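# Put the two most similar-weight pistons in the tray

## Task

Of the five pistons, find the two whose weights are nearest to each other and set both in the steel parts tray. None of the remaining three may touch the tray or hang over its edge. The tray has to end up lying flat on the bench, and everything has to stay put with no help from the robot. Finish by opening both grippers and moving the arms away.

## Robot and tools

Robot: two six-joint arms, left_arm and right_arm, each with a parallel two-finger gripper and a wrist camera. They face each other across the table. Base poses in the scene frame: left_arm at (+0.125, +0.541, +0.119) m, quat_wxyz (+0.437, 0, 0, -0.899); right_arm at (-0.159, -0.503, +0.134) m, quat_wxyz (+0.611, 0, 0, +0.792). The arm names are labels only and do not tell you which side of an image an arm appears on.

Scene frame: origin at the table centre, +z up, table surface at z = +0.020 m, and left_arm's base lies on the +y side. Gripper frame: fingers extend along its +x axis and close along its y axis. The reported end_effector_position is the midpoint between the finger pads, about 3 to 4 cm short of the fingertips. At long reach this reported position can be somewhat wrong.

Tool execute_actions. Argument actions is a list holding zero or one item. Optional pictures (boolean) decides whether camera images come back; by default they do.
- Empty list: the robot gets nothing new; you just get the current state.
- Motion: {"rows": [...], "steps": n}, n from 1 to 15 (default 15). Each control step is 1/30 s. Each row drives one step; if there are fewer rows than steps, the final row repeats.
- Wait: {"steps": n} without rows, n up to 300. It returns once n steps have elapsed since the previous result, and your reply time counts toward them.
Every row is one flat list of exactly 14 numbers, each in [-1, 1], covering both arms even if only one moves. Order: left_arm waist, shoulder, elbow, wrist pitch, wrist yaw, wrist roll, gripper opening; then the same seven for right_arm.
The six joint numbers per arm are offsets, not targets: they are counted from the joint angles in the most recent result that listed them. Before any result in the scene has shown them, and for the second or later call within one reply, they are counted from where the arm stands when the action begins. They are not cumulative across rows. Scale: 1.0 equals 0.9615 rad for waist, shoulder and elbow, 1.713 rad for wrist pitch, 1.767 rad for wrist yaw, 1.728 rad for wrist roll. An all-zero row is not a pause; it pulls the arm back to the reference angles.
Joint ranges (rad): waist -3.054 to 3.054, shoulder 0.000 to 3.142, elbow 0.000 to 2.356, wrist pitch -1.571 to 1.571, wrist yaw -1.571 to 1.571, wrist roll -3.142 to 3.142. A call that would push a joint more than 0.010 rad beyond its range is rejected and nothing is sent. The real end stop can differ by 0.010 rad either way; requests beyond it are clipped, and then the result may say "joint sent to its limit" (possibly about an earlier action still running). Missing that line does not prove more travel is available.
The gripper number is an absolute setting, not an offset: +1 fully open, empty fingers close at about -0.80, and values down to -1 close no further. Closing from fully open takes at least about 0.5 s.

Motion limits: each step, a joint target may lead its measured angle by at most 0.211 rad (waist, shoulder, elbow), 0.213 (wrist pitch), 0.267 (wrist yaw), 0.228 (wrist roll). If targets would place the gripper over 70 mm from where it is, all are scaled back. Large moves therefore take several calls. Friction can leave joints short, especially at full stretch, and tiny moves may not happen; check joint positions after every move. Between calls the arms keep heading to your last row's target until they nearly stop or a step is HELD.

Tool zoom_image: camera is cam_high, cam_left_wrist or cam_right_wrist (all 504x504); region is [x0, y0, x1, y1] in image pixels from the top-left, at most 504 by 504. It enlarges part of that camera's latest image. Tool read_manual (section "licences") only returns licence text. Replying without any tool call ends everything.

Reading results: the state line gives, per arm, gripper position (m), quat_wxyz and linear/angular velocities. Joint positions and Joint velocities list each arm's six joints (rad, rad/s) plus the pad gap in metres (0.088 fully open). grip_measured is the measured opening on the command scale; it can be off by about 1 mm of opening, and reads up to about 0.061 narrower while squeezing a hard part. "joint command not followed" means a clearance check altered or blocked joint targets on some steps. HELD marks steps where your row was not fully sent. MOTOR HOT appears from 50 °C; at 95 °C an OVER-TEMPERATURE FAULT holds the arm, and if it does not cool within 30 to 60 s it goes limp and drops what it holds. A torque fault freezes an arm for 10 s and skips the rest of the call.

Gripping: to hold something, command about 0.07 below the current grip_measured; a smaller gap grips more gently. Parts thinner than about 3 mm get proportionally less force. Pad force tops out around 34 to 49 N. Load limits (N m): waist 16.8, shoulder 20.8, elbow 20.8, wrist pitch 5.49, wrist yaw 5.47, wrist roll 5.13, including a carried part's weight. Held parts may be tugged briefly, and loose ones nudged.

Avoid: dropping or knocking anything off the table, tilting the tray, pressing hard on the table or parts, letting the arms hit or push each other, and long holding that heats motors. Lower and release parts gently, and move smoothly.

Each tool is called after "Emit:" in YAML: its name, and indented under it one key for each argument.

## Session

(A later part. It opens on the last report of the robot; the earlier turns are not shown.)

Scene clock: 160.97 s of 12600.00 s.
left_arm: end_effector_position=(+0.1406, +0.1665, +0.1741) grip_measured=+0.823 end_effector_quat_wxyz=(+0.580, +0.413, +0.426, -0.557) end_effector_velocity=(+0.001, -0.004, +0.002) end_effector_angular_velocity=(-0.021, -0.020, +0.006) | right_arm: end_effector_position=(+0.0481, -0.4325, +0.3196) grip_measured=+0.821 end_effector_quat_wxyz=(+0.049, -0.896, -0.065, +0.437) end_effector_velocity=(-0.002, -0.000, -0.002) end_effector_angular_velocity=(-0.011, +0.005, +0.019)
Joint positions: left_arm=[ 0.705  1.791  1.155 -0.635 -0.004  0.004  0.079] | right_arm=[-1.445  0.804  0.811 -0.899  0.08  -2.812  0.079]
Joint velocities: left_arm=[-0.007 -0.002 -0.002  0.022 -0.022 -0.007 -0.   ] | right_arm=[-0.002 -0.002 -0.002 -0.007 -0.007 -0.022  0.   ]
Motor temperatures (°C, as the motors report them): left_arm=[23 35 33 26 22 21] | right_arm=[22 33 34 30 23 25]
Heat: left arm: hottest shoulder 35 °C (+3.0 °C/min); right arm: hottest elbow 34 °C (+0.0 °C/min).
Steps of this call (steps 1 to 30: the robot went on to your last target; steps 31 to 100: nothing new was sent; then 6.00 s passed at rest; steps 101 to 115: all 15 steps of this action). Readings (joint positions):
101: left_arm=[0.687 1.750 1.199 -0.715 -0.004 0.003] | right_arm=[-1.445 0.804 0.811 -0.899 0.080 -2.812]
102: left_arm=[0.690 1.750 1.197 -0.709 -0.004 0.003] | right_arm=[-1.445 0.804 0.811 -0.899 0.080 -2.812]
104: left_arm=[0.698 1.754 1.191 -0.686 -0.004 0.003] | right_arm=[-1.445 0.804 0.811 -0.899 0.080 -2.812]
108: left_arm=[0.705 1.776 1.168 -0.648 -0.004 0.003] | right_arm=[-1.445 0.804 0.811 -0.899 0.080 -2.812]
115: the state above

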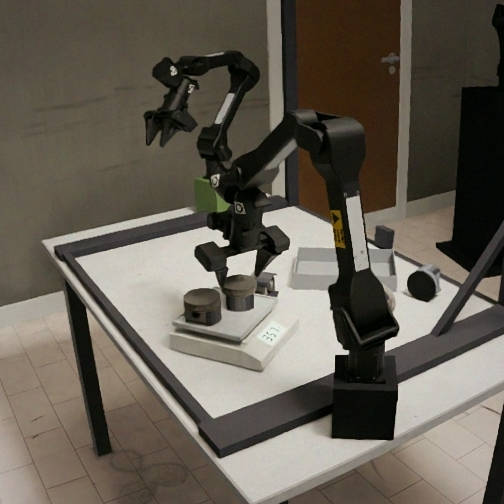

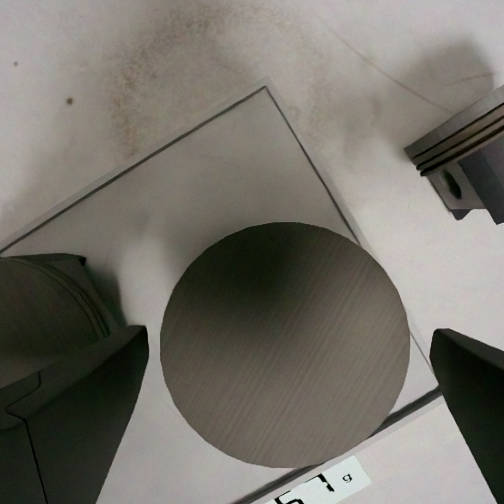

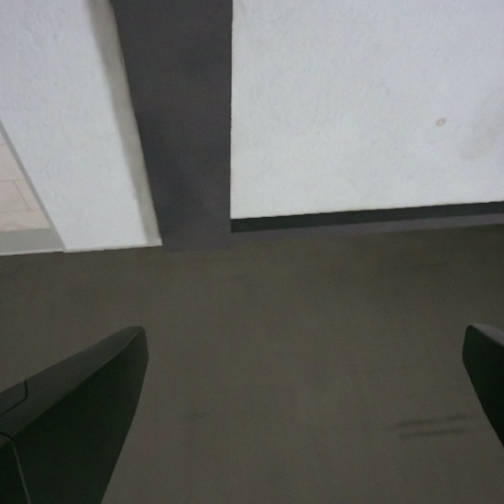

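Good. Descend and close.

Emit:
execute_actions:
  actions:
    - {"rows":[[0,0.02,-0.02,0.015,0,0,0.8,0,0,0,0,0,0,0.82],[0,0.02,-0.02,0.015,0,0,0.8,0,0,0,0,0,0,0.82],[0,0.04,-0.035,0.03,0,0,0.8,0,0,0,0,0,0,0.82],[0,0.04,-0.035,0.03,0,0,0.8,0,0,0,0,0,0,0.82],[0,0.055,-0.047,0.045,0,0,0.8,0,0,0,0,0,0,0.82],[0,0.055,-0.047,0.045,0,0,0.8,0,0,0,0,0,0,0.82],[0,0.068,-0.058,0.06,0,0,0.8,0,0,0,0,0,0,0.82]]}
  pictures: false

Emit:
execute_actions:
  actions:
    - {"rows":[[0,0,0,0,0,0,0.7,0,0,0,0,0,0,0.82],[0,0,0,0,0,0,0.62,0,0,0,0,0,0,0.82],[0,0,0,0,0,0,0.52,0,0,0,0,0,0,0.82]],"steps":10}

Scene clock: 166.27 s of 12600.00 s.
left_arm: end_effector_position=(+0.1407, +0.1635, +0.1483) grip_measured=+0.803 end_effector_quat_wxyz=(+0.581, +0.413, +0.426, -0.558) end_effector_velocity=(+0.002, -0.007, +0.003) end_effector_angular_velocity=(-0.036, -0.011, -0.002) | right_arm: end_effector_position=(+0.0481, -0.4325, +0.3196) grip_measured=+0.821 end_effector_quat_wxyz=(+0.049, -0.896, -0.065, +0.437) end_effector_velocity=(-0.001, -0.002, +0.000) end_effector_angular_velocity=(-0.011, -0.001, -0.001)
Joint positions: left_arm=[ 0.705  1.843  1.108 -0.534 -0.004  0.004  0.078] | right_arm=[-1.445  0.804  0.811 -0.899  0.08  -2.812  0.079]
Joint velocities: left_arm=[ 0.002 -0.002 -0.002  0.037 -0.007  0.007 -0.   ] | right_arm=[-0.002 -0.002  0.002 -0.007  0.007 -0.007 -0.   ]
Motor temperatures (°C, as the motors report them): left_arm=[23 35 33 26 22 21] | right_arm=[22 33 34 30 23 25]
Heat: left arm: hottest shoulder 35 °C (+3.0 °C/min); right arm: hottest elbow 34 °C (+0.0 °C/min).
Steps of this call (steps 1 to 15: the robot went on to your last target; steps 16 to 90: nothing new was sent; then 1.80 s passed at rest; steps 91 to 105: all 15 steps of this action). Readings (joint positions):
91: left_arm=[0.705 1.791 1.153 -0.630 -0.004 0.004] | right_arm=[-1.445 0.804 0.811 -0.899 0.080 -2.812]
92: left_arm=[0.705 1.791 1.151 -0.622 -0.004 0.004] | right_arm=[-1.445 0.804 0.811 -0.899 0.080 -2.812]
94: left_arm=[0.705 1.798 1.144 -0.601 -0.004 0.004] | right_arm=[-1.445 0.804 0.811 -0.899 0.080 -2.812]
98: left_arm=[0.705 1.827 1.121 -0.556 -0.004 0.004] | right_arm=[-1.445 0.804 0.811 -0.899 0.080 -2.812]
105: the state above

Scene clock: 166.60 s of 12600.00 s.
left_arm: end_effector_position=(+0.1411, +0.1635, +0.1484) grip_measured=+0.602 end_effector_quat_wxyz=(+0.581, +0.413, +0.425, -0.557) end_effector_velocity=(+0.000, -0.001, +0.001) end_effector_angular_velocity=(-0.007, -0.005, +0.007) | right_arm: end_effector_position=(+0.0481, -0.4325, +0.3196) grip_measured=+0.821 end_effector_quat_wxyz=(+0.049, -0.896, -0.065, +0.437) end_effector_velocity=(-0.004, -0.001, -0.004) end_effector_angular_velocity=(-0.007, +0.021, +0.008)
Joint positions: left_arm=[ 0.705  1.843  1.108 -0.534 -0.006  0.004  0.069] | right_arm=[-1.445  0.804  0.811 -0.899  0.08  -2.812  0.079]
Joint velocities: left_arm=[-0.002 -0.002 -0.002  0.007 -0.007 -0.007 -0.   ] | right_arm=[-0.002 -0.002 -0.002 -0.022 -0.007 -0.007 -0.   ]
Motor temperatures (°C, as the motors report them): left_arm=[23 35 33 26 22 21] | right_arm=[22 33 34 30 23 25]
Heat: left arm: hottest shoulder 35 °C (+3.0 °C/min); right arm: hottest elbow 34 °C (+0.0 °C/min).
Steps of this call (steps 1 to 10: all 10 steps of this action). Readings (joint positions):
1: left_arm=[0.705 1.843 1.108 -0.534 -0.004 0.004] | right_arm=[-1.445 0.804 0.811 -0.899 0.080 -2.812]
2: left_arm=[0.705 1.843 1.108 -0.534 -0.004 0.004] | right_arm=[-1.445 0.804 0.811 -0.899 0.080 -2.812]
4: left_arm=[0.705 1.843 1.108 -0.534 -0.006 0.004] | right_arm=[-1.445 0.804 0.811 -0.899 0.080 -2.812]
8: left_arm=[0.705 1.843 1.108 -0.534 -0.006 0.004] | right_arm=[-1.445 0.804 0.811 -0.899 0.080 -2.812]
10: the state above

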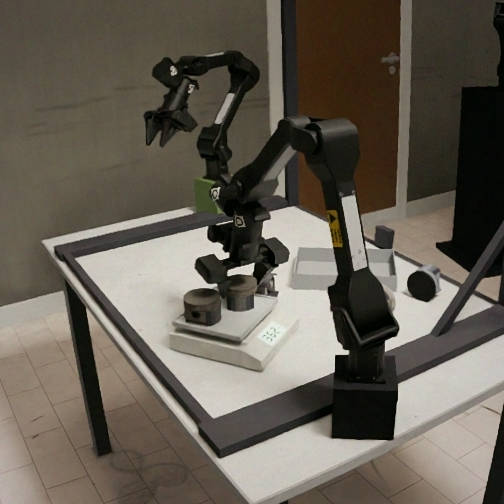

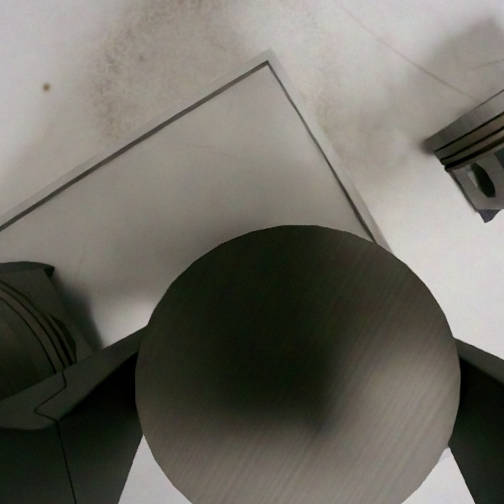

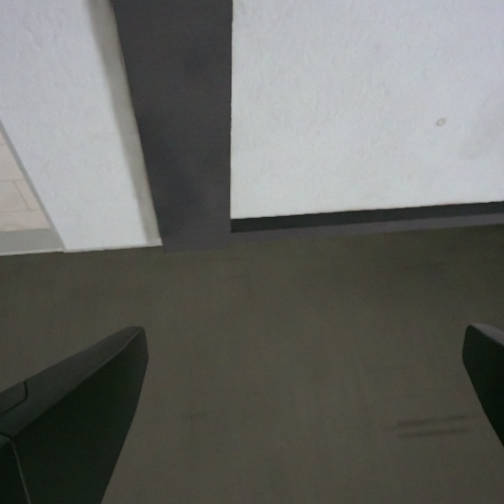

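Emit:
execute_actions:
  actions:
    - {"rows":[[0,-0.03,0.03,-0.03,0,0,0.52,0,0,0,0,0,0,0.82],[0,-0.03,0.03,-0.03,0,0,0.52,0,0,0,0,0,0,0.82],[0,-0.06,0.06,-0.065,0,0,0.52,0,0,0,0,0,0,0.82],[0,-0.06,0.06,-0.065,0,0,0.52,0,0,0,0,0,0,0.82],[0,-0.097,0.095,-0.106,0,0,0.52,0,0,0,0,0,0,0.82],[0,-0.097,0.095,-0.106,0,0,0.52,0,0,0,0,0,0,0.82],[0,-0.097,0.095,-0.106,0,0,0.52,0,0,0,0,0,0,0.82],[-0.03,-0.097,0.095,-0.106,0,0,0.52,0,0,0,0,0,0,0.82],[-0.08,-0.097,0.095,-0.106,0,0,0.52,0,0,0,0,0,0,0.82],[-0.14,-0.097,0.095,-0.106,0,0,0.52,0,0,0,0,0,0,0.82],[-0.2,-0.097,0.095,-0.106,0,0,0.52,0,0,0,0,0,0,0.82],[-0.26,-0.097,0.095,-0.106,0,0,0.52,0,0,0,0,0,0,0.82],[-0.32,-0.097,0.095,-0.106,0,0,0.52,0,0,0,0,0,0,0.82],[-0.4,-0.097,0.095,-0.106,0,0,0.52,0,0,0,0,0,0,0.82],[-0.785,-0.097,0.095,-0.106,0,0,0.52,0,0,0,0,0,0,0.82]]}
  pictures: false

Emit:
execute_actions:
  actions:
    - {"steps":18}

Scene clock: 173.93 s of 12600.00 s.
left_arm: end_effector_position=(+0.0397, +0.1789, +0.1923) grip_measured=+0.602 end_effector_quat_wxyz=(+0.499, +0.470, +0.365, -0.629) end_effector_velocity=(-0.646, +0.169, -0.004) end_effector_angular_velocity=(+0.082, +0.018, -1.784) | right_arm: end_effector_position=(+0.0481, -0.4325, +0.3196) grip_measured=+0.821 end_effector_quat_wxyz=(+0.049, -0.896, -0.065, +0.437) end_effector_velocity=(-0.003, +0.001, -0.003) end_effector_angular_velocity=(-0.000, +0.010, +0.024)
Joint positions: left_arm=[ 0.429  1.759  1.194 -0.71  -0.009  0.004  0.069] | right_arm=[-1.445  0.804  0.811 -0.899  0.08  -2.812  0.079]
Joint velocities: left_arm=[-1.78  -0.002  0.002 -0.081  0.037 -0.007 -0.   ] | right_arm=[-0.007 -0.007 -0.007 -0.007 -0.022 -0.022 -0.   ]
Motor temperatures (°C, as the motors report them): left_arm=[23 35 33 26 22 21] | right_arm=[22 33 34 30 23 25]
Heat: left arm: hottest shoulder 35 °C (+3.1 °C/min); right arm: hottest elbow 34 °C (+0.0 °C/min).
Steps of this call (steps 1 to 15: the robot went on to your last target; steps 16 to 90: nothing new was sent; then 3.83 s passed at rest; steps 91 to 105: all 15 steps of this action). Readings (joint positions):
91: left_arm=[0.705 1.842 1.111 -0.542 -0.006 0.004] | right_arm=[-1.445 0.804 0.811 -0.899 0.080 -2.812]
92: left_arm=[0.705 1.841 1.116 -0.557 -0.006 0.004] | right_arm=[-1.445 0.804 0.811 -0.899 0.080 -2.812]
94: left_arm=[0.705 1.831 1.130 -0.608 -0.006 0.004] | right_arm=[-1.445 0.804 0.811 -0.899 0.080 -2.812]
98: left_arm=[0.703 1.783 1.170 -0.692 -0.006 0.004] | right_arm=[-1.445 0.804 0.811 -0.899 0.080 -2.812]
105: the state above

Scene clock: 174.53 s of 12600.00 s.
left_arm: end_effector_position=(-0.1177, +0.2606, +0.1920) grip_measured=+0.603 end_effector_quat_wxyz=(+0.333, +0.545, +0.245, -0.729) end_effector_velocity=(+0.003, +0.000, -0.000) end_effector_angular_velocity=(-0.002, -0.013, +0.039) | right_arm: end_effector_position=(+0.0481, -0.4325, +0.3196) grip_measured=+0.821 end_effector_quat_wxyz=(+0.049, -0.896, -0.065, +0.437) end_effector_velocity=(-0.002, -0.002, -0.003) end_effector_angular_velocity=(-0.023, +0.006, +0.010)
Joint positions: left_arm=[-0.05   1.759  1.194 -0.715 -0.004  0.004  0.069] | right_arm=[-1.445  0.804  0.811 -0.899  0.08  -2.812  0.079]
Joint velocities: left_arm=[-0.002 -0.002 -0.002 -0.007 -0.022 -0.037 -0.   ] | right_arm=[-0.002 -0.002 -0.007 -0.007  0.007 -0.022 -0.   ]
Motor temperatures (°C, as the motors report them): left_arm=[23 35 33 26 22 21] | right_arm=[22 33 34 30 23 25]
Heat: left arm: hottest shoulder 35 °C (+3.1 °C/min); right arm: hottest elbow 34 °C (+0.0 °C/min).
Steps of this call (steps 1 to 18: the robot went on to your last target). Readings (joint positions):
1: left_arm=[0.370 1.759 1.194 -0.712 -0.008 0.004] | right_arm=[-1.445 0.804 0.811 -0.899 0.080 -2.812]
2: left_arm=[0.311 1.759 1.194 -0.712 -0.008 0.004] | right_arm=[-1.445 0.804 0.811 -0.899 0.080 -2.812]
4: left_arm=[0.194 1.759 1.194 -0.712 -0.008 0.004] | right_arm=[-1.445 0.804 0.811 -0.899 0.080 -2.812]
8: left_arm=[-0.017 1.759 1.194 -0.713 0.005 0.004] | right_arm=[-1.445 0.804 0.811 -0.899 0.080 -2.812]
18: the state above

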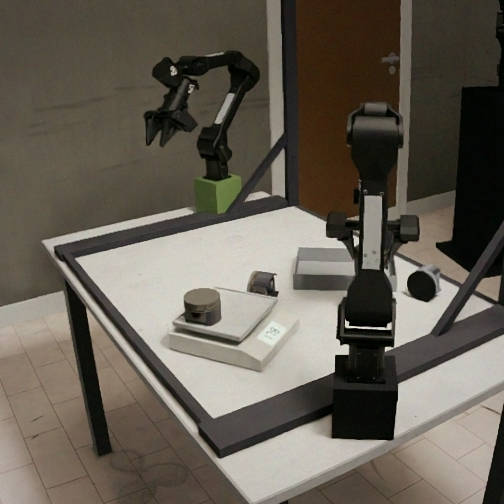

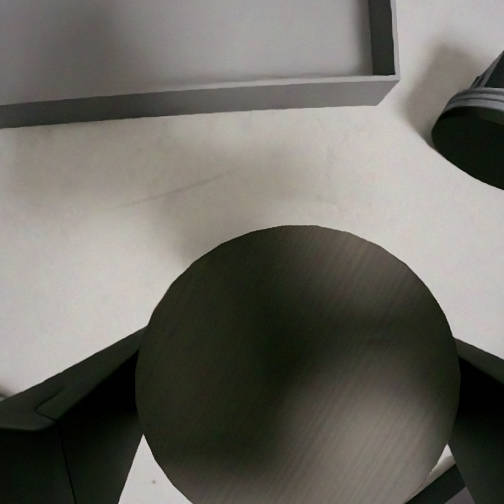

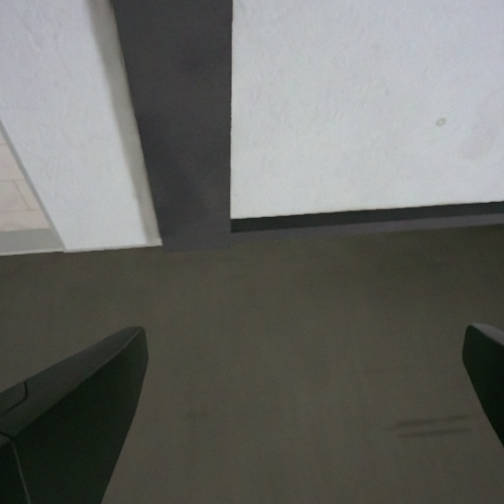

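Emit:
execute_actions:
  actions:
    - {"rows":[[0,0.03,0.05,0,0,0,0.52,0,0,0,0,0,0,0.82],[0,0.08,0.11,-0.01,0,0,0.52,0,0,0,0,0,0,0.82],[0,0.13,0.17,-0.015,0,0,0.52,0,0,0,0,0,0,0.82],[0,0.18,0.235,-0.02,0,0,0.52,0,0,0,0,0,0,0.82],[0,0.23,0.3,-0.025,0,0,0.52,0,0,0,0,0,0,0.82],[0,0.28,0.365,-0.03,0,0,0.52,0,0,0,0,0,0,0.82],[0,0.33,0.43,-0.04,0,0,0.52,0,0,0,0,0,0,0.82],[0,0.38,0.5,-0.05,0,0,0.52,0,0,0,0,0,0,0.82],[0,0.43,0.57,-0.06,0,0,0.52,0,0,0,0,0,0,0.82],[0,0.48,0.64,-0.075,0,0,0.52,0,0,0,0,0,0,0.82],[0,0.53,0.71,-0.09,0,0,0.52,0,0,0,0,0,0,0.82],[0,0.58,0.78,-0.105,0,0,0.52,0,0,0,0,0,0,0.82],[0,0.63,0.85,-0.12,0,0,0.52,0,0,0,0,0,0,0.82],[0,0.68,0.93,-0.135,0,0,0.52,0,0,0,0,0,0,0.82],[0,0.73,1,-0.15,0,0,0.52,0,0,0,0,0,0,0.82]]}
  pictures: false

Emit:
execute_actions:
  actions:
    - {"steps":18}

Scene clock: 189.53 s of 12600.00 s.
left_arm: end_effector_position=(-0.2120, +0.1520, +0.1708) grip_measured=+0.603 end_effector_quat_wxyz=(+0.333, +0.546, +0.246, -0.729) end_effector_velocity=(-0.152, -0.171, -0.171) end_effector_angular_velocity=(+0.212, -0.177, -0.012) | right_arm: end_effector_position=(+0.0481, -0.4325, +0.3196) grip_measured=+0.821 end_effector_quat_wxyz=(+0.049, -0.896, -0.065, +0.437) end_effector_velocity=(-0.002, -0.000, -0.003) end_effector_angular_velocity=(-0.004, +0.012, +0.008)
Joint positions: left_arm=[-0.05   2.337  1.967 -0.915 -0.004  0.004  0.069] | right_arm=[-1.445  0.804  0.811 -0.899  0.08  -2.812  0.079]
Joint velocities: left_arm=[-0.002  1.433  1.868 -0.711  0.007  0.007  0.   ] | right_arm=[-0.002 -0.002 -0.007 -0.007 -0.007 -0.007 -0.   ]
Motor temperatures (°C, as the motors report them): left_arm=[23 36 34 27 22 21] | right_arm=[22 33 34 30 23 25]
Heat: left arm: hottest shoulder 36 °C (+4.0 °C/min); right arm: hottest elbow 34 °C (+0.0 °C/min).
From where the robot then was, a joint's target lay farther than a number of 1.0 reaches, so one or more steps of this call were cut to that.
Steps of this call (steps 1 to 15: the robot went on to your last target; steps 16 to 90: nothing new was sent; then 11.50 s passed at rest; steps 91 to 105: all 15 steps of this action). Readings (joint positions):
91: left_arm=[-0.050 1.761 1.199 -0.718 -0.004 0.004] | right_arm=[-1.445 0.804 0.811 -0.899 0.080 -2.812]
92: left_arm=[-0.050 1.774 1.216 -0.730 -0.004 0.004] | right_arm=[-1.445 0.804 0.811 -0.899 0.080 -2.812]
94: left_arm=[-0.050 1.831 1.292 -0.740 -0.004 0.004] | right_arm=[-1.445 0.804 0.811 -0.899 0.080 -2.812]
98: left_arm=[-0.050 2.006 1.526 -0.768 -0.004 0.004] | right_arm=[-1.445 0.804 0.811 -0.899 0.080 -2.812]
105: the state above

Scene clock: 190.13 s of 12600.00 s.
left_arm: end_effector_position=(-0.2272, +0.1345, +0.1652) grip_measured=+0.603 end_effector_quat_wxyz=(+0.333, +0.544, +0.245, -0.730) end_effector_velocity=(+0.000, +0.001, +0.004) end_effector_angular_velocity=(-0.002, +0.001, +0.021) | right_arm: end_effector_position=(+0.0481, -0.4325, +0.3196) grip_measured=+0.821 end_effector_quat_wxyz=(+0.049, -0.896, -0.065, +0.437) end_effector_velocity=(-0.005, +0.001, -0.006) end_effector_angular_velocity=(-0.018, +0.030, +0.040)
Joint positions: left_arm=[-0.05   2.45   2.145 -0.973 -0.004  0.004  0.069] | right_arm=[-1.445  0.804  0.811 -0.899  0.08  -2.812  0.079]
Joint velocities: left_arm=[-0.002 -0.007  0.002 -0.007 -0.007 -0.022 -0.   ] | right_arm=[-0.002  0.002 -0.007 -0.022 -0.022 -0.037 -0.   ]
Motor temperatures (°C, as the motors report them): left_arm=[23 36 34 27 22 21] | right_arm=[22 33 34 30 23 25]
Heat: left arm: hottest shoulder 36 °C (+3.0 °C/min); right arm: hottest elbow 34 °C (+0.0 °C/min).
Steps of this call (steps 1 to 18: the robot went on to your last target). Readings (joint positions):
1: left_arm=[-0.050 2.376 2.024 -0.931 -0.004 0.004] | right_arm=[-1.445 0.804 0.811 -0.899 0.080 -2.812]
2: left_arm=[-0.050 2.407 2.064 -0.940 -0.004 0.004] | right_arm=[-1.445 0.804 0.811 -0.899 0.080 -2.812]
4: left_arm=[-0.050 2.440 2.103 -0.960 -0.004 0.004] | right_arm=[-1.445 0.804 0.811 -0.899 0.080 -2.812]
8: left_arm=[-0.050 2.450 2.130 -0.969 -0.004 0.004] | right_arm=[-1.445 0.804 0.811 -0.899 0.080 -2.812]
18: the state above

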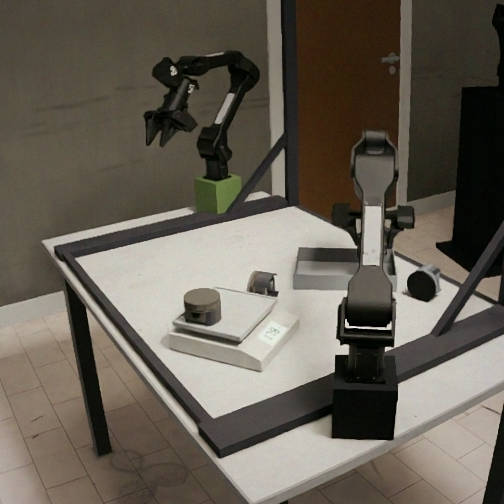

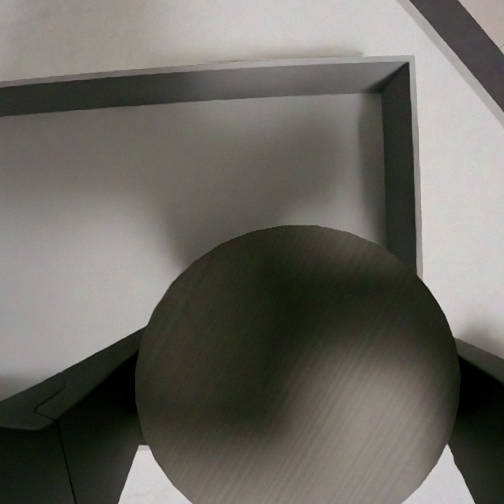

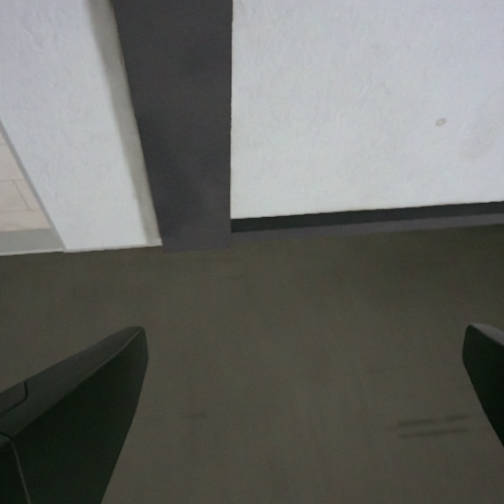

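Emit:
execute_actions:
  actions:
    - {"rows":[[0,0.02,0.04,0,0,0,0.52,0,0,0,0,0,0,0.82],[0,0.035,0.05,0,0,0,0.52,0,0,0,0,0,0,0.82],[0,0.05,0.05,0.005,0,0,0.52,0,0,0,0,0,0,0.82],[0,0.065,0.05,0.015,0,0,0.52,0,0,0,0,0,0,0.82],[0,0.08,0.05,0.025,0,0,0.52,0,0,0,0,0,0,0.82],[0,0.095,0.05,0.033,0,0,0.52,0,0,0,0,0,0,0.82],[0,0.11,0.05,0.042,0,0,0.52,0,0,0,0,0,0,0.82],[0,0.125,0.05,0.05,0,0,0.52,0,0,0,0,0,0,0.82],[0,0.14,0.05,0.058,0,0,0.52,0,0,0,0,0,0,0.82],[0,0.15,0.05,0.065,0,0,0.52,0,0,0,0,0,0,0.82],[0,0.16,0.05,0.07,0,0,0.52,0,0,0,0,0,0,0.82],[0,0.17,0.05,0.075,0,0,0.52,0,0,0,0,0,0,0.82]]}
  pictures: false

Emit:
execute_actions:
  actions:
    - {"steps":10}

Scene clock: 203.40 s of 12600.00 s.
left_arm: end_effector_position=(-0.2406, +0.1192, +0.1052) grip_measured=+0.603 end_effector_quat_wxyz=(+0.334, +0.543, +0.244, -0.731) end_effector_velocity=(-0.019, -0.018, -0.016) end_effector_angular_velocity=(-0.073, +0.076, +0.002) | right_arm: end_effector_position=(+0.0481, -0.4325, +0.3196) grip_measured=+0.821 end_effector_quat_wxyz=(+0.049, -0.896, -0.065, +0.437) end_effector_velocity=(-0.001, -0.001, -0.002) end_effector_angular_velocity=(-0.002, +0.008, +0.003)
Joint positions: left_arm=[-0.05   2.601  2.185 -0.858 -0.004  0.004  0.069] | right_arm=[-1.445  0.804  0.811 -0.899  0.08  -2.812  0.079]
Joint velocities: left_arm=[-0.002  0.046 -0.002  0.154  0.007 -0.007 -0.   ] | right_arm=[-0.007 -0.002 -0.002 -0.007 -0.007 -0.007 -0.   ]
Motor temperatures (°C, as the motors report them): left_arm=[23 39 35 27 22 21] | right_arm=[22 33 35 30 23 25]
Heat: left arm: hottest shoulder 39 °C (+5.0 °C/min); right arm: hottest elbow 35 °C (+1.0 °C/min).
Steps of this call (steps 1 to 15: the robot went on to your last target; steps 16 to 90: nothing new was sent; then 9.77 s passed at rest; steps 91 to 105: all 15 steps of this action). Readings (joint positions):
91: left_arm=[-0.050 2.451 2.148 -0.974 -0.004 0.004] | right_arm=[-1.445 0.804 0.811 -0.899 0.080 -2.812]
92: left_arm=[-0.050 2.455 2.155 -0.975 -0.004 0.004] | right_arm=[-1.445 0.804 0.811 -0.899 0.080 -2.812]
94: left_arm=[-0.050 2.468 2.171 -0.968 -0.004 0.004] | right_arm=[-1.445 0.804 0.811 -0.899 0.080 -2.812]
98: left_arm=[-0.050 2.511 2.185 -0.917 -0.004 0.004] | right_arm=[-1.445 0.804 0.811 -0.899 0.080 -2.812]
105: the state above

Scene clock: 203.73 s of 12600.00 s.
left_arm: end_effector_position=(-0.2425, +0.1170, +0.1055) grip_measured=+0.603 end_effector_quat_wxyz=(+0.335, +0.538, +0.242, -0.734) end_effector_velocity=(-0.000, +0.003, -0.003) end_effector_angular_velocity=(+0.015, -0.001, +0.002) | right_arm: end_effector_position=(+0.0481, -0.4325, +0.3196) grip_measured=+0.821 end_effector_quat_wxyz=(+0.049, -0.896, -0.065, +0.437) end_effector_velocity=(-0.004, -0.002, -0.004) end_effector_angular_velocity=(+0.002, +0.024, -0.008)
Joint positions: left_arm=[-0.05   2.603  2.187 -0.846 -0.004  0.004  0.069] | right_arm=[-1.445  0.804  0.811 -0.899  0.08  -2.812  0.079]
Joint velocities: left_arm=[-0.002  0.002 -0.002 -0.007  0.007 -0.007 -0.   ] | right_arm=[-0.007 -0.002 -0.002 -0.022 -0.007  0.007 -0.   ]
Motor temperatures (°C, as the motors report them): left_arm=[23 39 35 27 22 21] | right_arm=[22 33 35 30 23 25]
Heat: left arm: hottest shoulder 39 °C (+5.0 °C/min); right arm: hottest elbow 35 °C (+1.0 °C/min).
Steps of this call (steps 1 to 10: the robot went on to your last target). Readings (joint positions):
1: left_arm=[-0.050 2.601 2.185 -0.854 -0.004 0.004] | right_arm=[-1.445 0.804 0.811 -0.899 0.080 -2.812]
2: left_arm=[-0.050 2.601 2.185 -0.848 -0.004 0.004] | right_arm=[-1.445 0.804 0.811 -0.899 0.080 -2.812]
4: left_arm=[-0.050 2.601 2.187 -0.846 -0.004 0.004] | right_arm=[-1.445 0.804 0.811 -0.899 0.080 -2.812]
8: left_arm=[-0.050 2.603 2.187 -0.846 -0.004 0.004] | right_arm=[-1.445 0.804 0.811 -0.899 0.080 -2.812]
10: the state above

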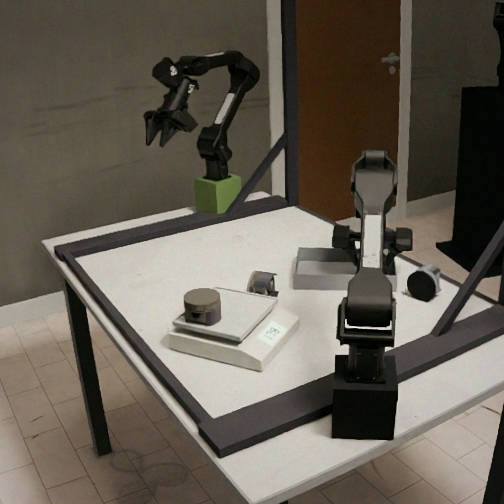

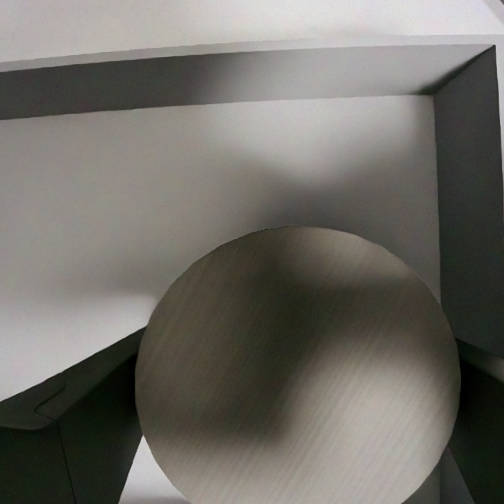

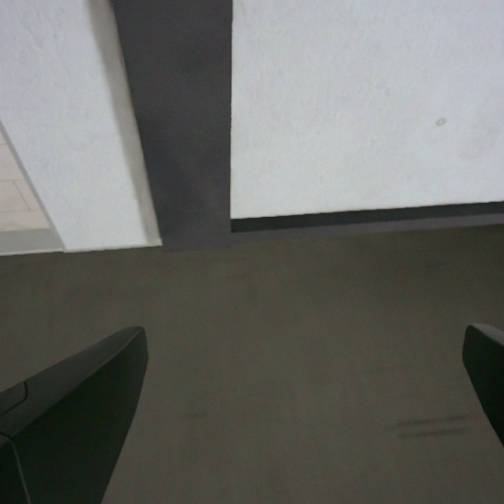

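Emit:
execute_actions:
  actions:
    - {"rows":[[0,0.012,0,0,0,0,0.52,0,0,0,0,0,0,0.82],[0,0.016,0,0,0,0,0.52,0,0,0,0,0,0,0.82],[0,0.02,0,0,0,0,0.52,0,0,0,0,0,0,0.82],[0,0.024,0,0,0,0,0.52,0,0,0,0,0,0,0.82],[0,0.028,0,0,0,0,0.52,0,0,0,0,0,0,0.82]]}
  pictures: false

Scene clock: 210.80 s of 12600.00 s.
left_arm: end_effector_position=(-0.2420, +0.1176, +0.1019) grip_measured=+0.603 end_effector_quat_wxyz=(+0.335, +0.540, +0.243, -0.733) end_effector_velocity=(+0.001, +0.005, -0.002) end_effector_angular_velocity=(+0.008, -0.025, -0.026) | right_arm: end_effector_position=(+0.0481, -0.4325, +0.3196) grip_measured=+0.821 end_effector_quat_wxyz=(+0.049, -0.896, -0.065, +0.437) end_effector_velocity=(-0.003, -0.003, -0.003) end_effector_angular_velocity=(-0.009, +0.019, -0.013)
Joint positions: left_arm=[-0.05   2.61   2.187 -0.846 -0.004  0.004  0.069] | right_arm=[-1.445  0.804  0.811 -0.899  0.08  -2.812  0.079]
Joint velocities: left_arm=[-0.007  0.002  0.002 -0.022 -0.007  0.022 -0.   ] | right_arm=[-0.002 -0.002 -0.002 -0.022  0.007  0.007 -0.   ]
Motor temperatures (°C, as the motors report them): left_arm=[23 40 35 27 22 21] | right_arm=[22 33 35 30 23 25]
Heat: left arm: hottest shoulder 40 °C (+5.1 °C/min); right arm: hottest elbow 35 °C (+1.0 °C/min).
Steps of this call (steps 1 to 30: the robot went on to your last target; steps 31 to 100: nothing new was sent; then 3.23 s passed at rest; steps 101 to 115: all 15 steps of this action). Readings (joint positions):
101: left_arm=[-0.050 2.603 2.187 -0.846 -0.004 0.004] | right_arm=[-1.445 0.804 0.811 -0.899 0.080 -2.812]
102: left_arm=[-0.050 2.603 2.187 -0.846 -0.004 0.004] | right_arm=[-1.445 0.804 0.811 -0.899 0.080 -2.812]
104: left_arm=[-0.050 2.604 2.187 -0.846 -0.004 0.004] | right_arm=[-1.445 0.804 0.811 -0.899 0.080 -2.812]
108: left_arm=[-0.050 2.609 2.187 -0.846 -0.004 0.004] | right_arm=[-1.445 0.804 0.811 -0.899 0.080 -2.812]
115: the state above

Emit:
execute_actions:
  actions:
    - {"rows":[[0,0,0,0,0,0,0.8,0,0,0,0,0,0,0.82],[0,0,0,0,0,0,0.8,0,0,0,0,0,0,0.82],[0,0,0,0,0,0,0.8,0,0,0,0,0,0,0.82],[0,0,0,0,0,0,0.8,0,0,0,0,0,0,0.82],[0,0,0,0,0,0,0.8,0,0,0,0,0,0,0.82],[0,0,0,0,0,0,0.8,0,0,0,0,0,0,0.82],[0,-0.03,0,-0.015,0,0,0.8,0,0,0,0,0,0,0.82],[0,-0.06,0,-0.03,0,0,0.8,0,0,0,0,0,0,0.82],[0,-0.09,0,-0.045,0,0,0.8,0,0,0,0,0,0,0.82],[0,-0.12,0,-0.06,0,0,0.8,0,0,0,0,0,0,0.82],[0,-0.16,0,-0.075,0,0,0.8,0,0,0,0,0,0,0.82],[0,-0.21,-0.03,-0.08,0,0,0.8,0,0,0,0,0,0,0.82],[0,-0.27,-0.08,-0.08,0,0,0.8,0,0,0,0,0,0,0.82],[0,-0.33,-0.14,-0.08,0,0,0.8,0,0,0,0,0,0,0.82],[0,-0.9,-0.99,0.05,0,0,1,0,0,0,0,0,0,0.82]]}

Emit:
execute_actions:
  actions:
    - {"steps":22}
  pictures: false

Emit:
execute_actions:
  actions:
    - {"rows":[[0.05,0,0,0,0,0,1,0,0,0,0,0,0,0.82],[0.12,0,0,0,0,0,1,0,0,0,0,0,0,0.82],[1,0,0,0,0,0,1,0,0,0,0,0,0,0.82]]}
  pictures: false

Emit:
execute_actions:
  actions:
    - {"steps":14}

Scene clock: 220.50 s of 12600.00 s.
left_arm: end_effector_position=(-0.2263, +0.1356, +0.1741) grip_measured=+0.832 end_effector_quat_wxyz=(+0.338, +0.531, +0.239, -0.740) end_effector_velocity=(-0.039, -0.045, +0.492) end_effector_angular_velocity=(-1.479, +1.273, -0.007) | right_arm: end_effector_position=(+0.0481, -0.4325, +0.3196) grip_measured=+0.821 end_effector_quat_wxyz=(+0.049, -0.896, -0.065, +0.437) end_effector_velocity=(+0.001, +0.001, +0.000) end_effector_angular_velocity=(+0.012, -0.003, -0.004)
Joint positions: left_arm=[-0.05   2.401  2.082 -0.924 -0.004  0.004  0.08 ] | right_arm=[-1.445  0.804  0.811 -0.899  0.08  -2.812  0.079]
Joint velocities: left_arm=[-0.002 -1.922 -2.     2.029 -0.007  0.007  0.098] | right_arm=[-0.002 -0.002 -0.002  0.007 -0.007  0.007 -0.   ]
Motor temperatures (°C, as the motors report them): left_arm=[23 41 35 27 22 21] | right_arm=[22 33 35 30 23 25]
Heat: left arm: hottest shoulder 41 °C (+6.1 °C/min); right arm: hottest elbow 35 °C (+1.0 °C/min).
Steps of this call (steps 1 to 15: the robot went on to your last target; steps 16 to 90: nothing new was sent; then 6.20 s passed at rest; steps 91 to 105: all 15 steps of this action). Readings (joint positions):
91: left_arm=[-0.050 2.610 2.187 -0.846 -0.004 0.004] | right_arm=[-1.445 0.804 0.811 -0.899 0.080 -2.812]
92: left_arm=[-0.050 2.610 2.187 -0.846 -0.004 0.004] | right_arm=[-1.445 0.804 0.811 -0.899 0.080 -2.812]
94: left_arm=[-0.050 2.610 2.187 -0.846 -0.004 0.004] | right_arm=[-1.445 0.804 0.811 -0.899 0.080 -2.812]
98: left_arm=[-0.050 2.604 2.187 -0.859 -0.004 0.004] | right_arm=[-1.445 0.804 0.811 -0.899 0.080 -2.812]
105: the state above

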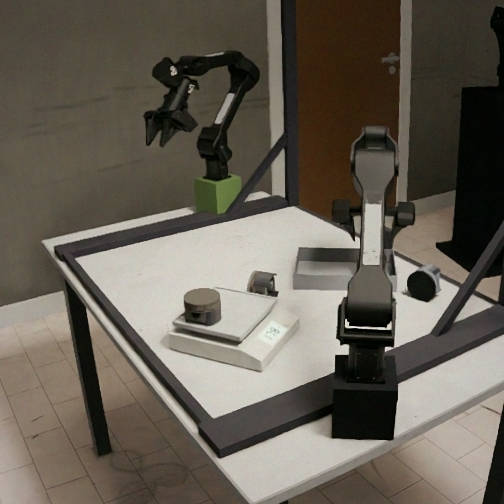

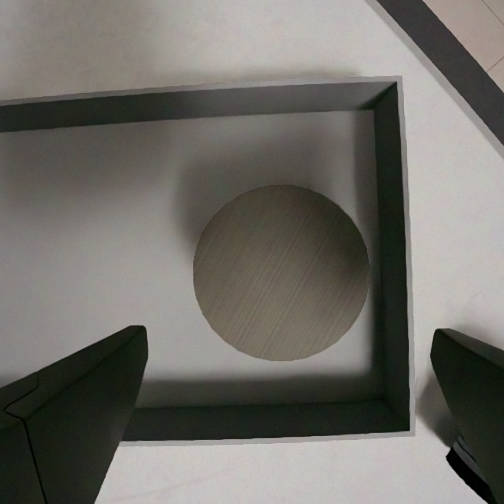

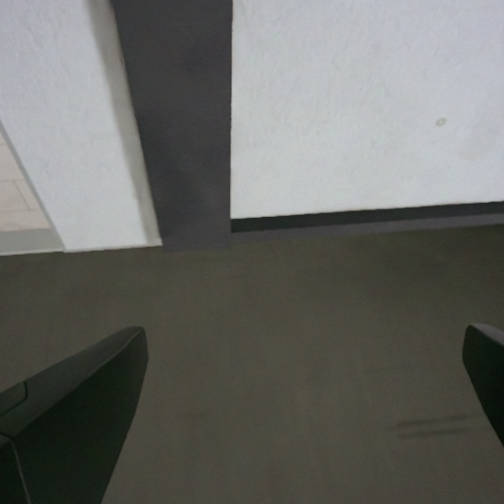

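Scene clock: 221.23 s of 12600.00 s.
left_arm: end_effector_position=(-0.1208, +0.2570, +0.2080) grip_measured=+0.985 end_effector_quat_wxyz=(+0.335, +0.539, +0.242, -0.734) end_effector_velocity=(+0.004, +0.008, -0.004) end_effector_angular_velocity=(+0.037, -0.020, +0.002) | right_arm: end_effector_position=(+0.0481, -0.4325, +0.3196) grip_measured=+0.821 end_effector_quat_wxyz=(+0.049, -0.896, -0.065, +0.437) end_effector_velocity=(-0.002, +0.001, -0.002) end_effector_angular_velocity=(-0.002, +0.008, +0.013)
Joint positions: left_arm=[-0.05   1.747  1.241 -0.757 -0.004  0.004  0.087] | right_arm=[-1.445  0.804  0.811 -0.899  0.08  -2.812  0.079]
Joint velocities: left_arm=[-0.002  0.002 -0.002 -0.037  0.007 -0.007 -0.   ] | right_arm=[ 0.002 -0.002 -0.002 -0.007 -0.007 -0.007 -0.   ]
Motor temperatures (°C, as the motors report them): left_arm=[23 41 35 27 22 21] | right_arm=[22 33 35 30 23 25]
Heat: left arm: hottest shoulder 41 °C (+6.0 °C/min); right arm: hottest elbow 35 °C (+1.0 °C/min).
Steps of this call (steps 1 to 22: the robot went on to your last target). Readings (joint positions):
1: left_arm=[-0.050 2.337 2.021 -0.860 -0.004 0.004] | right_arm=[-1.445 0.804 0.811 -0.899 0.080 -2.812]
2: left_arm=[-0.050 2.273 1.963 -0.819 -0.004 0.004] | right_arm=[-1.445 0.804 0.811 -0.899 0.080 -2.812]
4: left_arm=[-0.050 2.140 1.846 -0.789 -0.004 0.004] | right_arm=[-1.445 0.804 0.811 -0.899 0.080 -2.812]
8: left_arm=[-0.050 1.884 1.607 -0.766 -0.004 0.004] | right_arm=[-1.445 0.804 0.811 -0.899 0.080 -2.812]
22: the state above

Scene clock: 221.73 s of 12600.00 s.
left_arm: end_effector_position=(+0.1297, +0.1649, +0.2081) grip_measured=+0.985 end_effector_quat_wxyz=(+0.574, +0.416, +0.418, -0.568) end_effector_velocity=(+0.645, +0.004, +0.002) end_effector_angular_velocity=(-0.022, -0.005, +1.721) | right_arm: end_effector_position=(+0.0481, -0.4325, +0.3196) grip_measured=+0.821 end_effector_quat_wxyz=(+0.049, -0.896, -0.065, +0.437) end_effector_velocity=(-0.001, -0.001, -0.002) end_effector_angular_velocity=(+0.007, +0.010, -0.008)
Joint positions: left_arm=[ 0.676  1.747  1.241 -0.756 -0.002  0.004  0.087] | right_arm=[-1.445  0.804  0.811 -0.899  0.08  -2.812  0.079]
Joint velocities: left_arm=[ 1.712 -0.002 -0.002  0.022 -0.007 -0.007 -0.   ] | right_arm=[-0.007 -0.002 -0.002 -0.007 -0.007  0.007 -0.   ]
Motor temperatures (°C, as the motors report them): left_arm=[23 41 35 27 22 21] | right_arm=[22 33 35 30 23 25]
Heat: left arm: hottest shoulder 41 °C (+6.1 °C/min); right arm: hottest elbow 35 °C (+1.0 °C/min).
Steps of this call (steps 1 to 15: all 15 steps of this action). Readings (joint positions):
1: left_arm=[-0.047 1.747 1.241 -0.758 -0.003 0.004] | right_arm=[-1.445 0.804 0.811 -0.899 0.080 -2.812]
2: left_arm=[-0.034 1.747 1.241 -0.758 0.002 0.004] | right_arm=[-1.445 0.804 0.811 -0.899 0.080 -2.812]
4: left_arm=[0.043 1.747 1.241 -0.757 0.007 0.004] | right_arm=[-1.445 0.804 0.811 -0.899 0.080 -2.812]
8: left_arm=[0.272 1.747 1.241 -0.756 -0.001 0.004] | right_arm=[-1.445 0.804 0.811 -0.899 0.080 -2.812]
15: the state above

Scene clock: 222.20 s of 12600.00 s.
left_arm: end_effector_position=(+0.2182, +0.1766, +0.2081) grip_measured=+0.985 end_effector_quat_wxyz=(+0.638, +0.365, +0.463, -0.495) end_effector_velocity=(+0.001, +0.007, -0.005) end_effector_angular_velocity=(+0.035, -0.010, +0.011) | right_arm: end_effector_position=(+0.0481, -0.4325, +0.3196) grip_measured=+0.821 end_effector_quat_wxyz=(+0.049, -0.896, -0.065, +0.437) end_effector_velocity=(-0.000, -0.004, -0.001) end_effector_angular_velocity=(-0.023, -0.001, -0.011)
Joint positions: left_arm=[ 0.912  1.747  1.241 -0.756 -0.006  0.004  0.087] | right_arm=[-1.445  0.804  0.811 -0.899  0.08  -2.812  0.079]
Joint velocities: left_arm=[-0.002  0.002 -0.007 -0.022 -0.022 -0.007 -0.   ] | right_arm=[-0.002 -0.002 -0.002 -0.007  0.022 -0.007 -0.   ]
Motor temperatures (°C, as the motors report them): left_arm=[23 41 35 27 22 21] | right_arm=[22 33 35 30 23 25]
Heat: left arm: hottest shoulder 41 °C (+6.0 °C/min); right arm: hottest elbow 35 °C (+1.0 °C/min).
Steps of this call (steps 1 to 14: the robot went on to your last target). Readings (joint positions):
1: left_arm=[0.734 1.747 1.241 -0.756 -0.002 0.004] | right_arm=[-1.445 0.804 0.811 -0.899 0.080 -2.812]
2: left_arm=[0.790 1.747 1.241 -0.756 -0.003 0.004] | right_arm=[-1.445 0.804 0.811 -0.899 0.080 -2.812]
4: left_arm=[0.880 1.747 1.241 -0.756 -0.011 0.004] | right_arm=[-1.445 0.804 0.811 -0.899 0.080 -2.812]
8: left_arm=[0.920 1.747 1.241 -0.756 -0.009 0.004] | right_arm=[-1.445 0.804 0.811 -0.899 0.080 -2.812]
14: the state above

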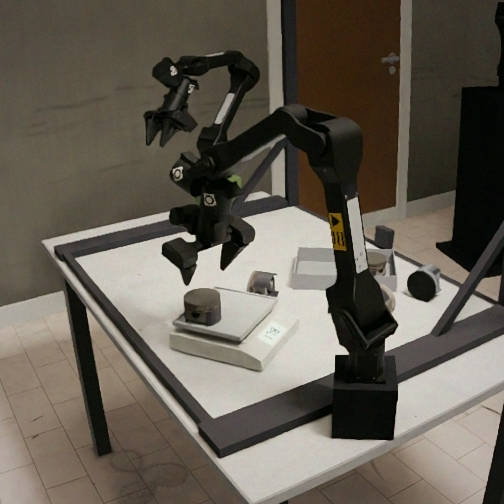

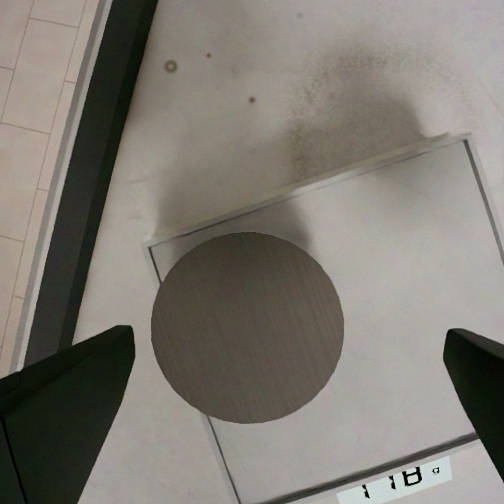

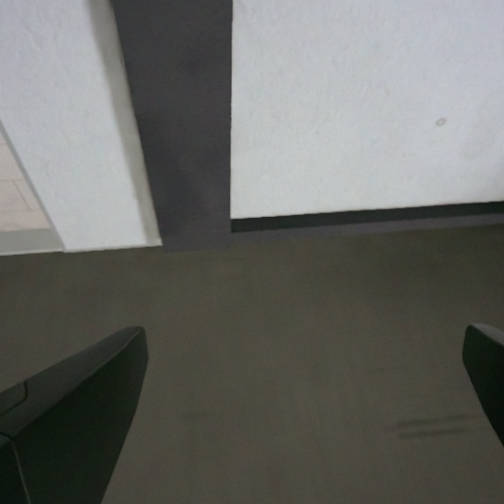

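Emit:
execute_actions:
  actions:
    - {"rows":[[0.04,0,0,0,0,0,1,0,0,0,0,0,0,0.82],[0.04,0,0,0,0,0,1,0,0,0,0,0,0,0.82],[0.04,0.015,-0.025,0.02,0,0,1,0,0,0,0,0,0,0.82],[0.04,0.03,-0.05,0.035,0,0,1,0,0,0,0,0,0,0.82],[0.04,0.04,-0.07,0.05,0,0,1,0,0,0,0,0,0,0.82],[0.04,0.055,-0.09,0.07,0,0,1,0,0,0,0,0,0,0.82],[0.04,0.07,-0.105,0.085,0,0,1,0,0,0,0,0,0,0.82],[0.04,0.085,-0.12,0.1,0,0,1,0,0,0,0,0,0,0.82],[0.04,0.1,-0.135,0.115,0,0,1,0,0,0,0,0,0,0.82],[0.04,0.112,-0.148,0.13,0,0,1,0,0,0,0,0,0,0.82]]}
  pictures: false

Emit:
execute_actions:
  actions:
    - {"steps":6}
  pictures: false

Emit:
execute_actions:
  actions:
    - {"rows":[[0,0,0,0,0,0,0.85,0,0,0,0,0,0,0.82],[0,0,0,0,0,0,0.75,0,0,0,0,0,0,0.82],[0,0,0,0,0,0,0.68,0,0,0,0,0,0,0.82],[0,0,0,0,0,0,0.62,0,0,0,0,0,0,0.82],[0,0,0,0,0,0,0.52,0,0,0,0,0,0,0.82]],"steps":12}

Scene clock: 230.33 s of 12600.00 s.
left_arm: end_effector_position=(+0.2312, +0.1817, +0.1464) grip_measured=+0.985 end_effector_quat_wxyz=(+0.641, +0.362, +0.478, -0.479) end_effector_velocity=(+0.008, -0.017, +0.001) end_effector_angular_velocity=(-0.091, -0.046, +0.011) | right_arm: end_effector_position=(+0.0481, -0.4325, +0.3196) grip_measured=+0.821 end_effector_quat_wxyz=(+0.049, -0.896, -0.065, +0.437) end_effector_velocity=(-0.002, -0.000, -0.002) end_effector_angular_velocity=(+0.007, +0.010, -0.004)
Joint positions: left_arm=[ 0.95   1.845  1.106 -0.546 -0.005  0.004  0.087] | right_arm=[-1.445  0.804  0.811 -0.899  0.08  -2.812  0.079]
Joint velocities: left_arm=[-0.002  0.002 -0.022  0.125 -0.022 -0.007 -0.   ] | right_arm=[-0.002 -0.002 -0.002 -0.007 -0.007  0.007 -0.   ]
Motor temperatures (°C, as the motors report them): left_arm=[23 40 35 27 22 21] | right_arm=[22 33 35 30 23 25]
Heat: left arm: hottest shoulder 40 °C (+5.0 °C/min); right arm: hottest elbow 35 °C (+1.0 °C/min).
Steps of this call (steps 1 to 30: the robot went on to your last target; steps 31 to 100: nothing new was sent; then 4.30 s passed at rest; steps 101 to 115: all 15 steps of this action). Readings (joint positions):
101: left_arm=[0.915 1.747 1.241 -0.756 -0.004 0.004] | right_arm=[-1.445 0.804 0.811 -0.899 0.080 -2.812]
102: left_arm=[0.922 1.747 1.241 -0.756 -0.004 0.004] | right_arm=[-1.445 0.804 0.811 -0.899 0.080 -2.812]
104: left_arm=[0.938 1.748 1.232 -0.733 -0.004 0.004] | right_arm=[-1.445 0.804 0.811 -0.899 0.080 -2.812]
108: left_arm=[0.950 1.775 1.178 -0.640 -0.005 0.004] | right_arm=[-1.445 0.804 0.811 -0.899 0.080 -2.812]
115: the state above

Scene clock: 230.53 s of 12600.00 s.
left_arm: end_effector_position=(+0.2318, +0.1794, +0.1471) grip_measured=+0.985 end_effector_quat_wxyz=(+0.644, +0.359, +0.474, -0.481) end_effector_velocity=(+0.000, +0.000, +0.001) end_effector_angular_velocity=(-0.002, -0.020, +0.006) | right_arm: end_effector_position=(+0.0481, -0.4325, +0.3196) grip_measured=+0.821 end_effector_quat_wxyz=(+0.049, -0.896, -0.065, +0.437) end_effector_velocity=(-0.004, -0.001, -0.006) end_effector_angular_velocity=(-0.002, +0.033, -0.004)
Joint positions: left_arm=[ 0.95   1.845  1.106 -0.534 -0.005  0.004  0.087] | right_arm=[-1.445  0.804  0.811 -0.899  0.08  -2.812  0.079]
Joint velocities: left_arm=[-0.007 -0.007 -0.007  0.007 -0.022 -0.007 -0.   ] | right_arm=[-0.002  0.002 -0.007 -0.022 -0.007  0.007 -0.   ]
Motor temperatures (°C, as the motors report them): left_arm=[23 40 35 27 22 21] | right_arm=[22 33 35 30 23 25]
Heat: left arm: hottest shoulder 40 °C (+5.0 °C/min); right arm: hottest elbow 35 °C (+1.0 °C/min).
Steps of this call (steps 1 to 6: the robot went on to your last target). Readings (joint positions):
1: left_arm=[0.950 1.845 1.106 -0.541 -0.005 0.004] | right_arm=[-1.445 0.804 0.811 -0.899 0.080 -2.812]
2: left_arm=[0.950 1.845 1.106 -0.537 -0.005 0.004] | right_arm=[-1.445 0.804 0.811 -0.899 0.080 -2.812]
4: left_arm=[0.950 1.845 1.106 -0.534 -0.005 0.004] | right_arm=[-1.445 0.804 0.811 -0.899 0.080 -2.812]
6: the state above

Scene clock: 230.93 s of 12600.00 s.
left_arm: end_effector_position=(+0.2317, +0.1793, +0.1471) grip_measured=+0.599 end_effector_quat_wxyz=(+0.644, +0.359, +0.474, -0.482) end_effector_velocity=(-0.001, +0.005, -0.001) end_effector_angular_velocity=(+0.022, +0.002, +0.007) | right_arm: end_effector_position=(+0.0481, -0.4325, +0.3196) grip_measured=+0.821 end_effector_quat_wxyz=(+0.049, -0.896, -0.065, +0.437) end_effector_velocity=(-0.001, -0.001, -0.001) end_effector_angular_velocity=(-0.012, +0.003, +0.004)
Joint positions: left_arm=[ 0.95   1.845  1.106 -0.534 -0.004  0.004  0.068] | right_arm=[-1.445  0.804  0.811 -0.899  0.08  -2.812  0.079]
Joint velocities: left_arm=[-0.002 -0.002 -0.002 -0.022 -0.007 -0.007 -0.   ] | right_arm=[ 0.002 -0.002 -0.002 -0.007  0.007 -0.007 -0.   ]
Motor temperatures (°C, as the motors report them): left_arm=[23 40 35 27 22 21] | right_arm=[22 33 35 30 23 25]
Heat: left arm: hottest shoulder 40 °C (+5.1 °C/min); right arm: hottest elbow 35 °C (+1.0 °C/min).
Steps of this call (steps 1 to 12: all 12 steps of this action). Readings (joint positions):
1: left_arm=[0.950 1.845 1.106 -0.534 -0.005 0.004] | right_arm=[-1.445 0.804 0.811 -0.899 0.080 -2.812]
2: left_arm=[0.950 1.845 1.106 -0.534 -0.005 0.004] | right_arm=[-1.445 0.804 0.811 -0.899 0.080 -2.812]
4: left_arm=[0.950 1.845 1.106 -0.534 -0.005 0.004] | right_arm=[-1.445 0.804 0.811 -0.899 0.080 -2.812]
8: left_arm=[0.950 1.845 1.106 -0.534 -0.004 0.004] | right_arm=[-1.445 0.804 0.811 -0.899 0.080 -2.812]
12: the state above

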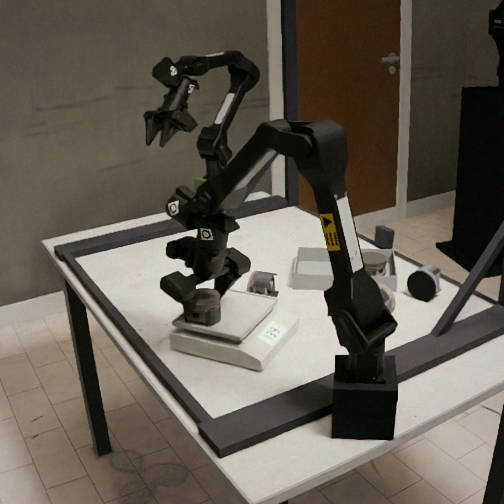

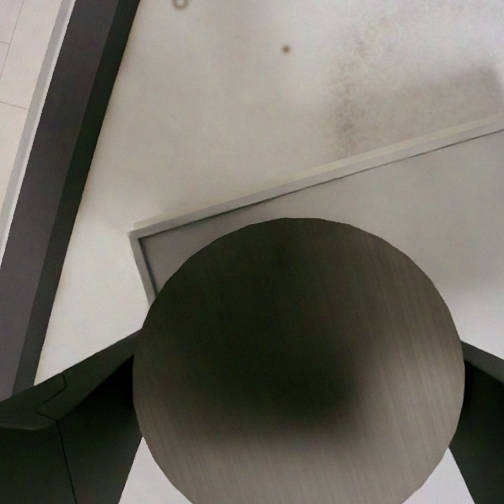

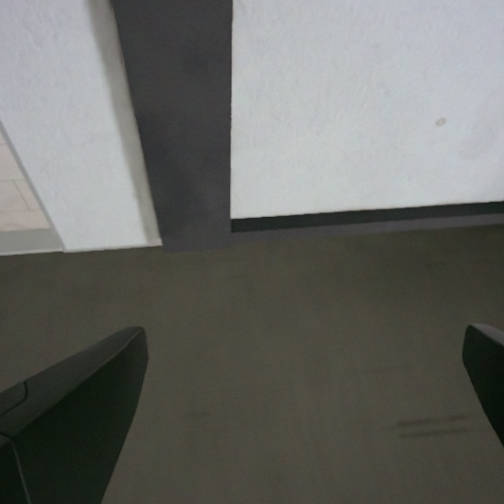

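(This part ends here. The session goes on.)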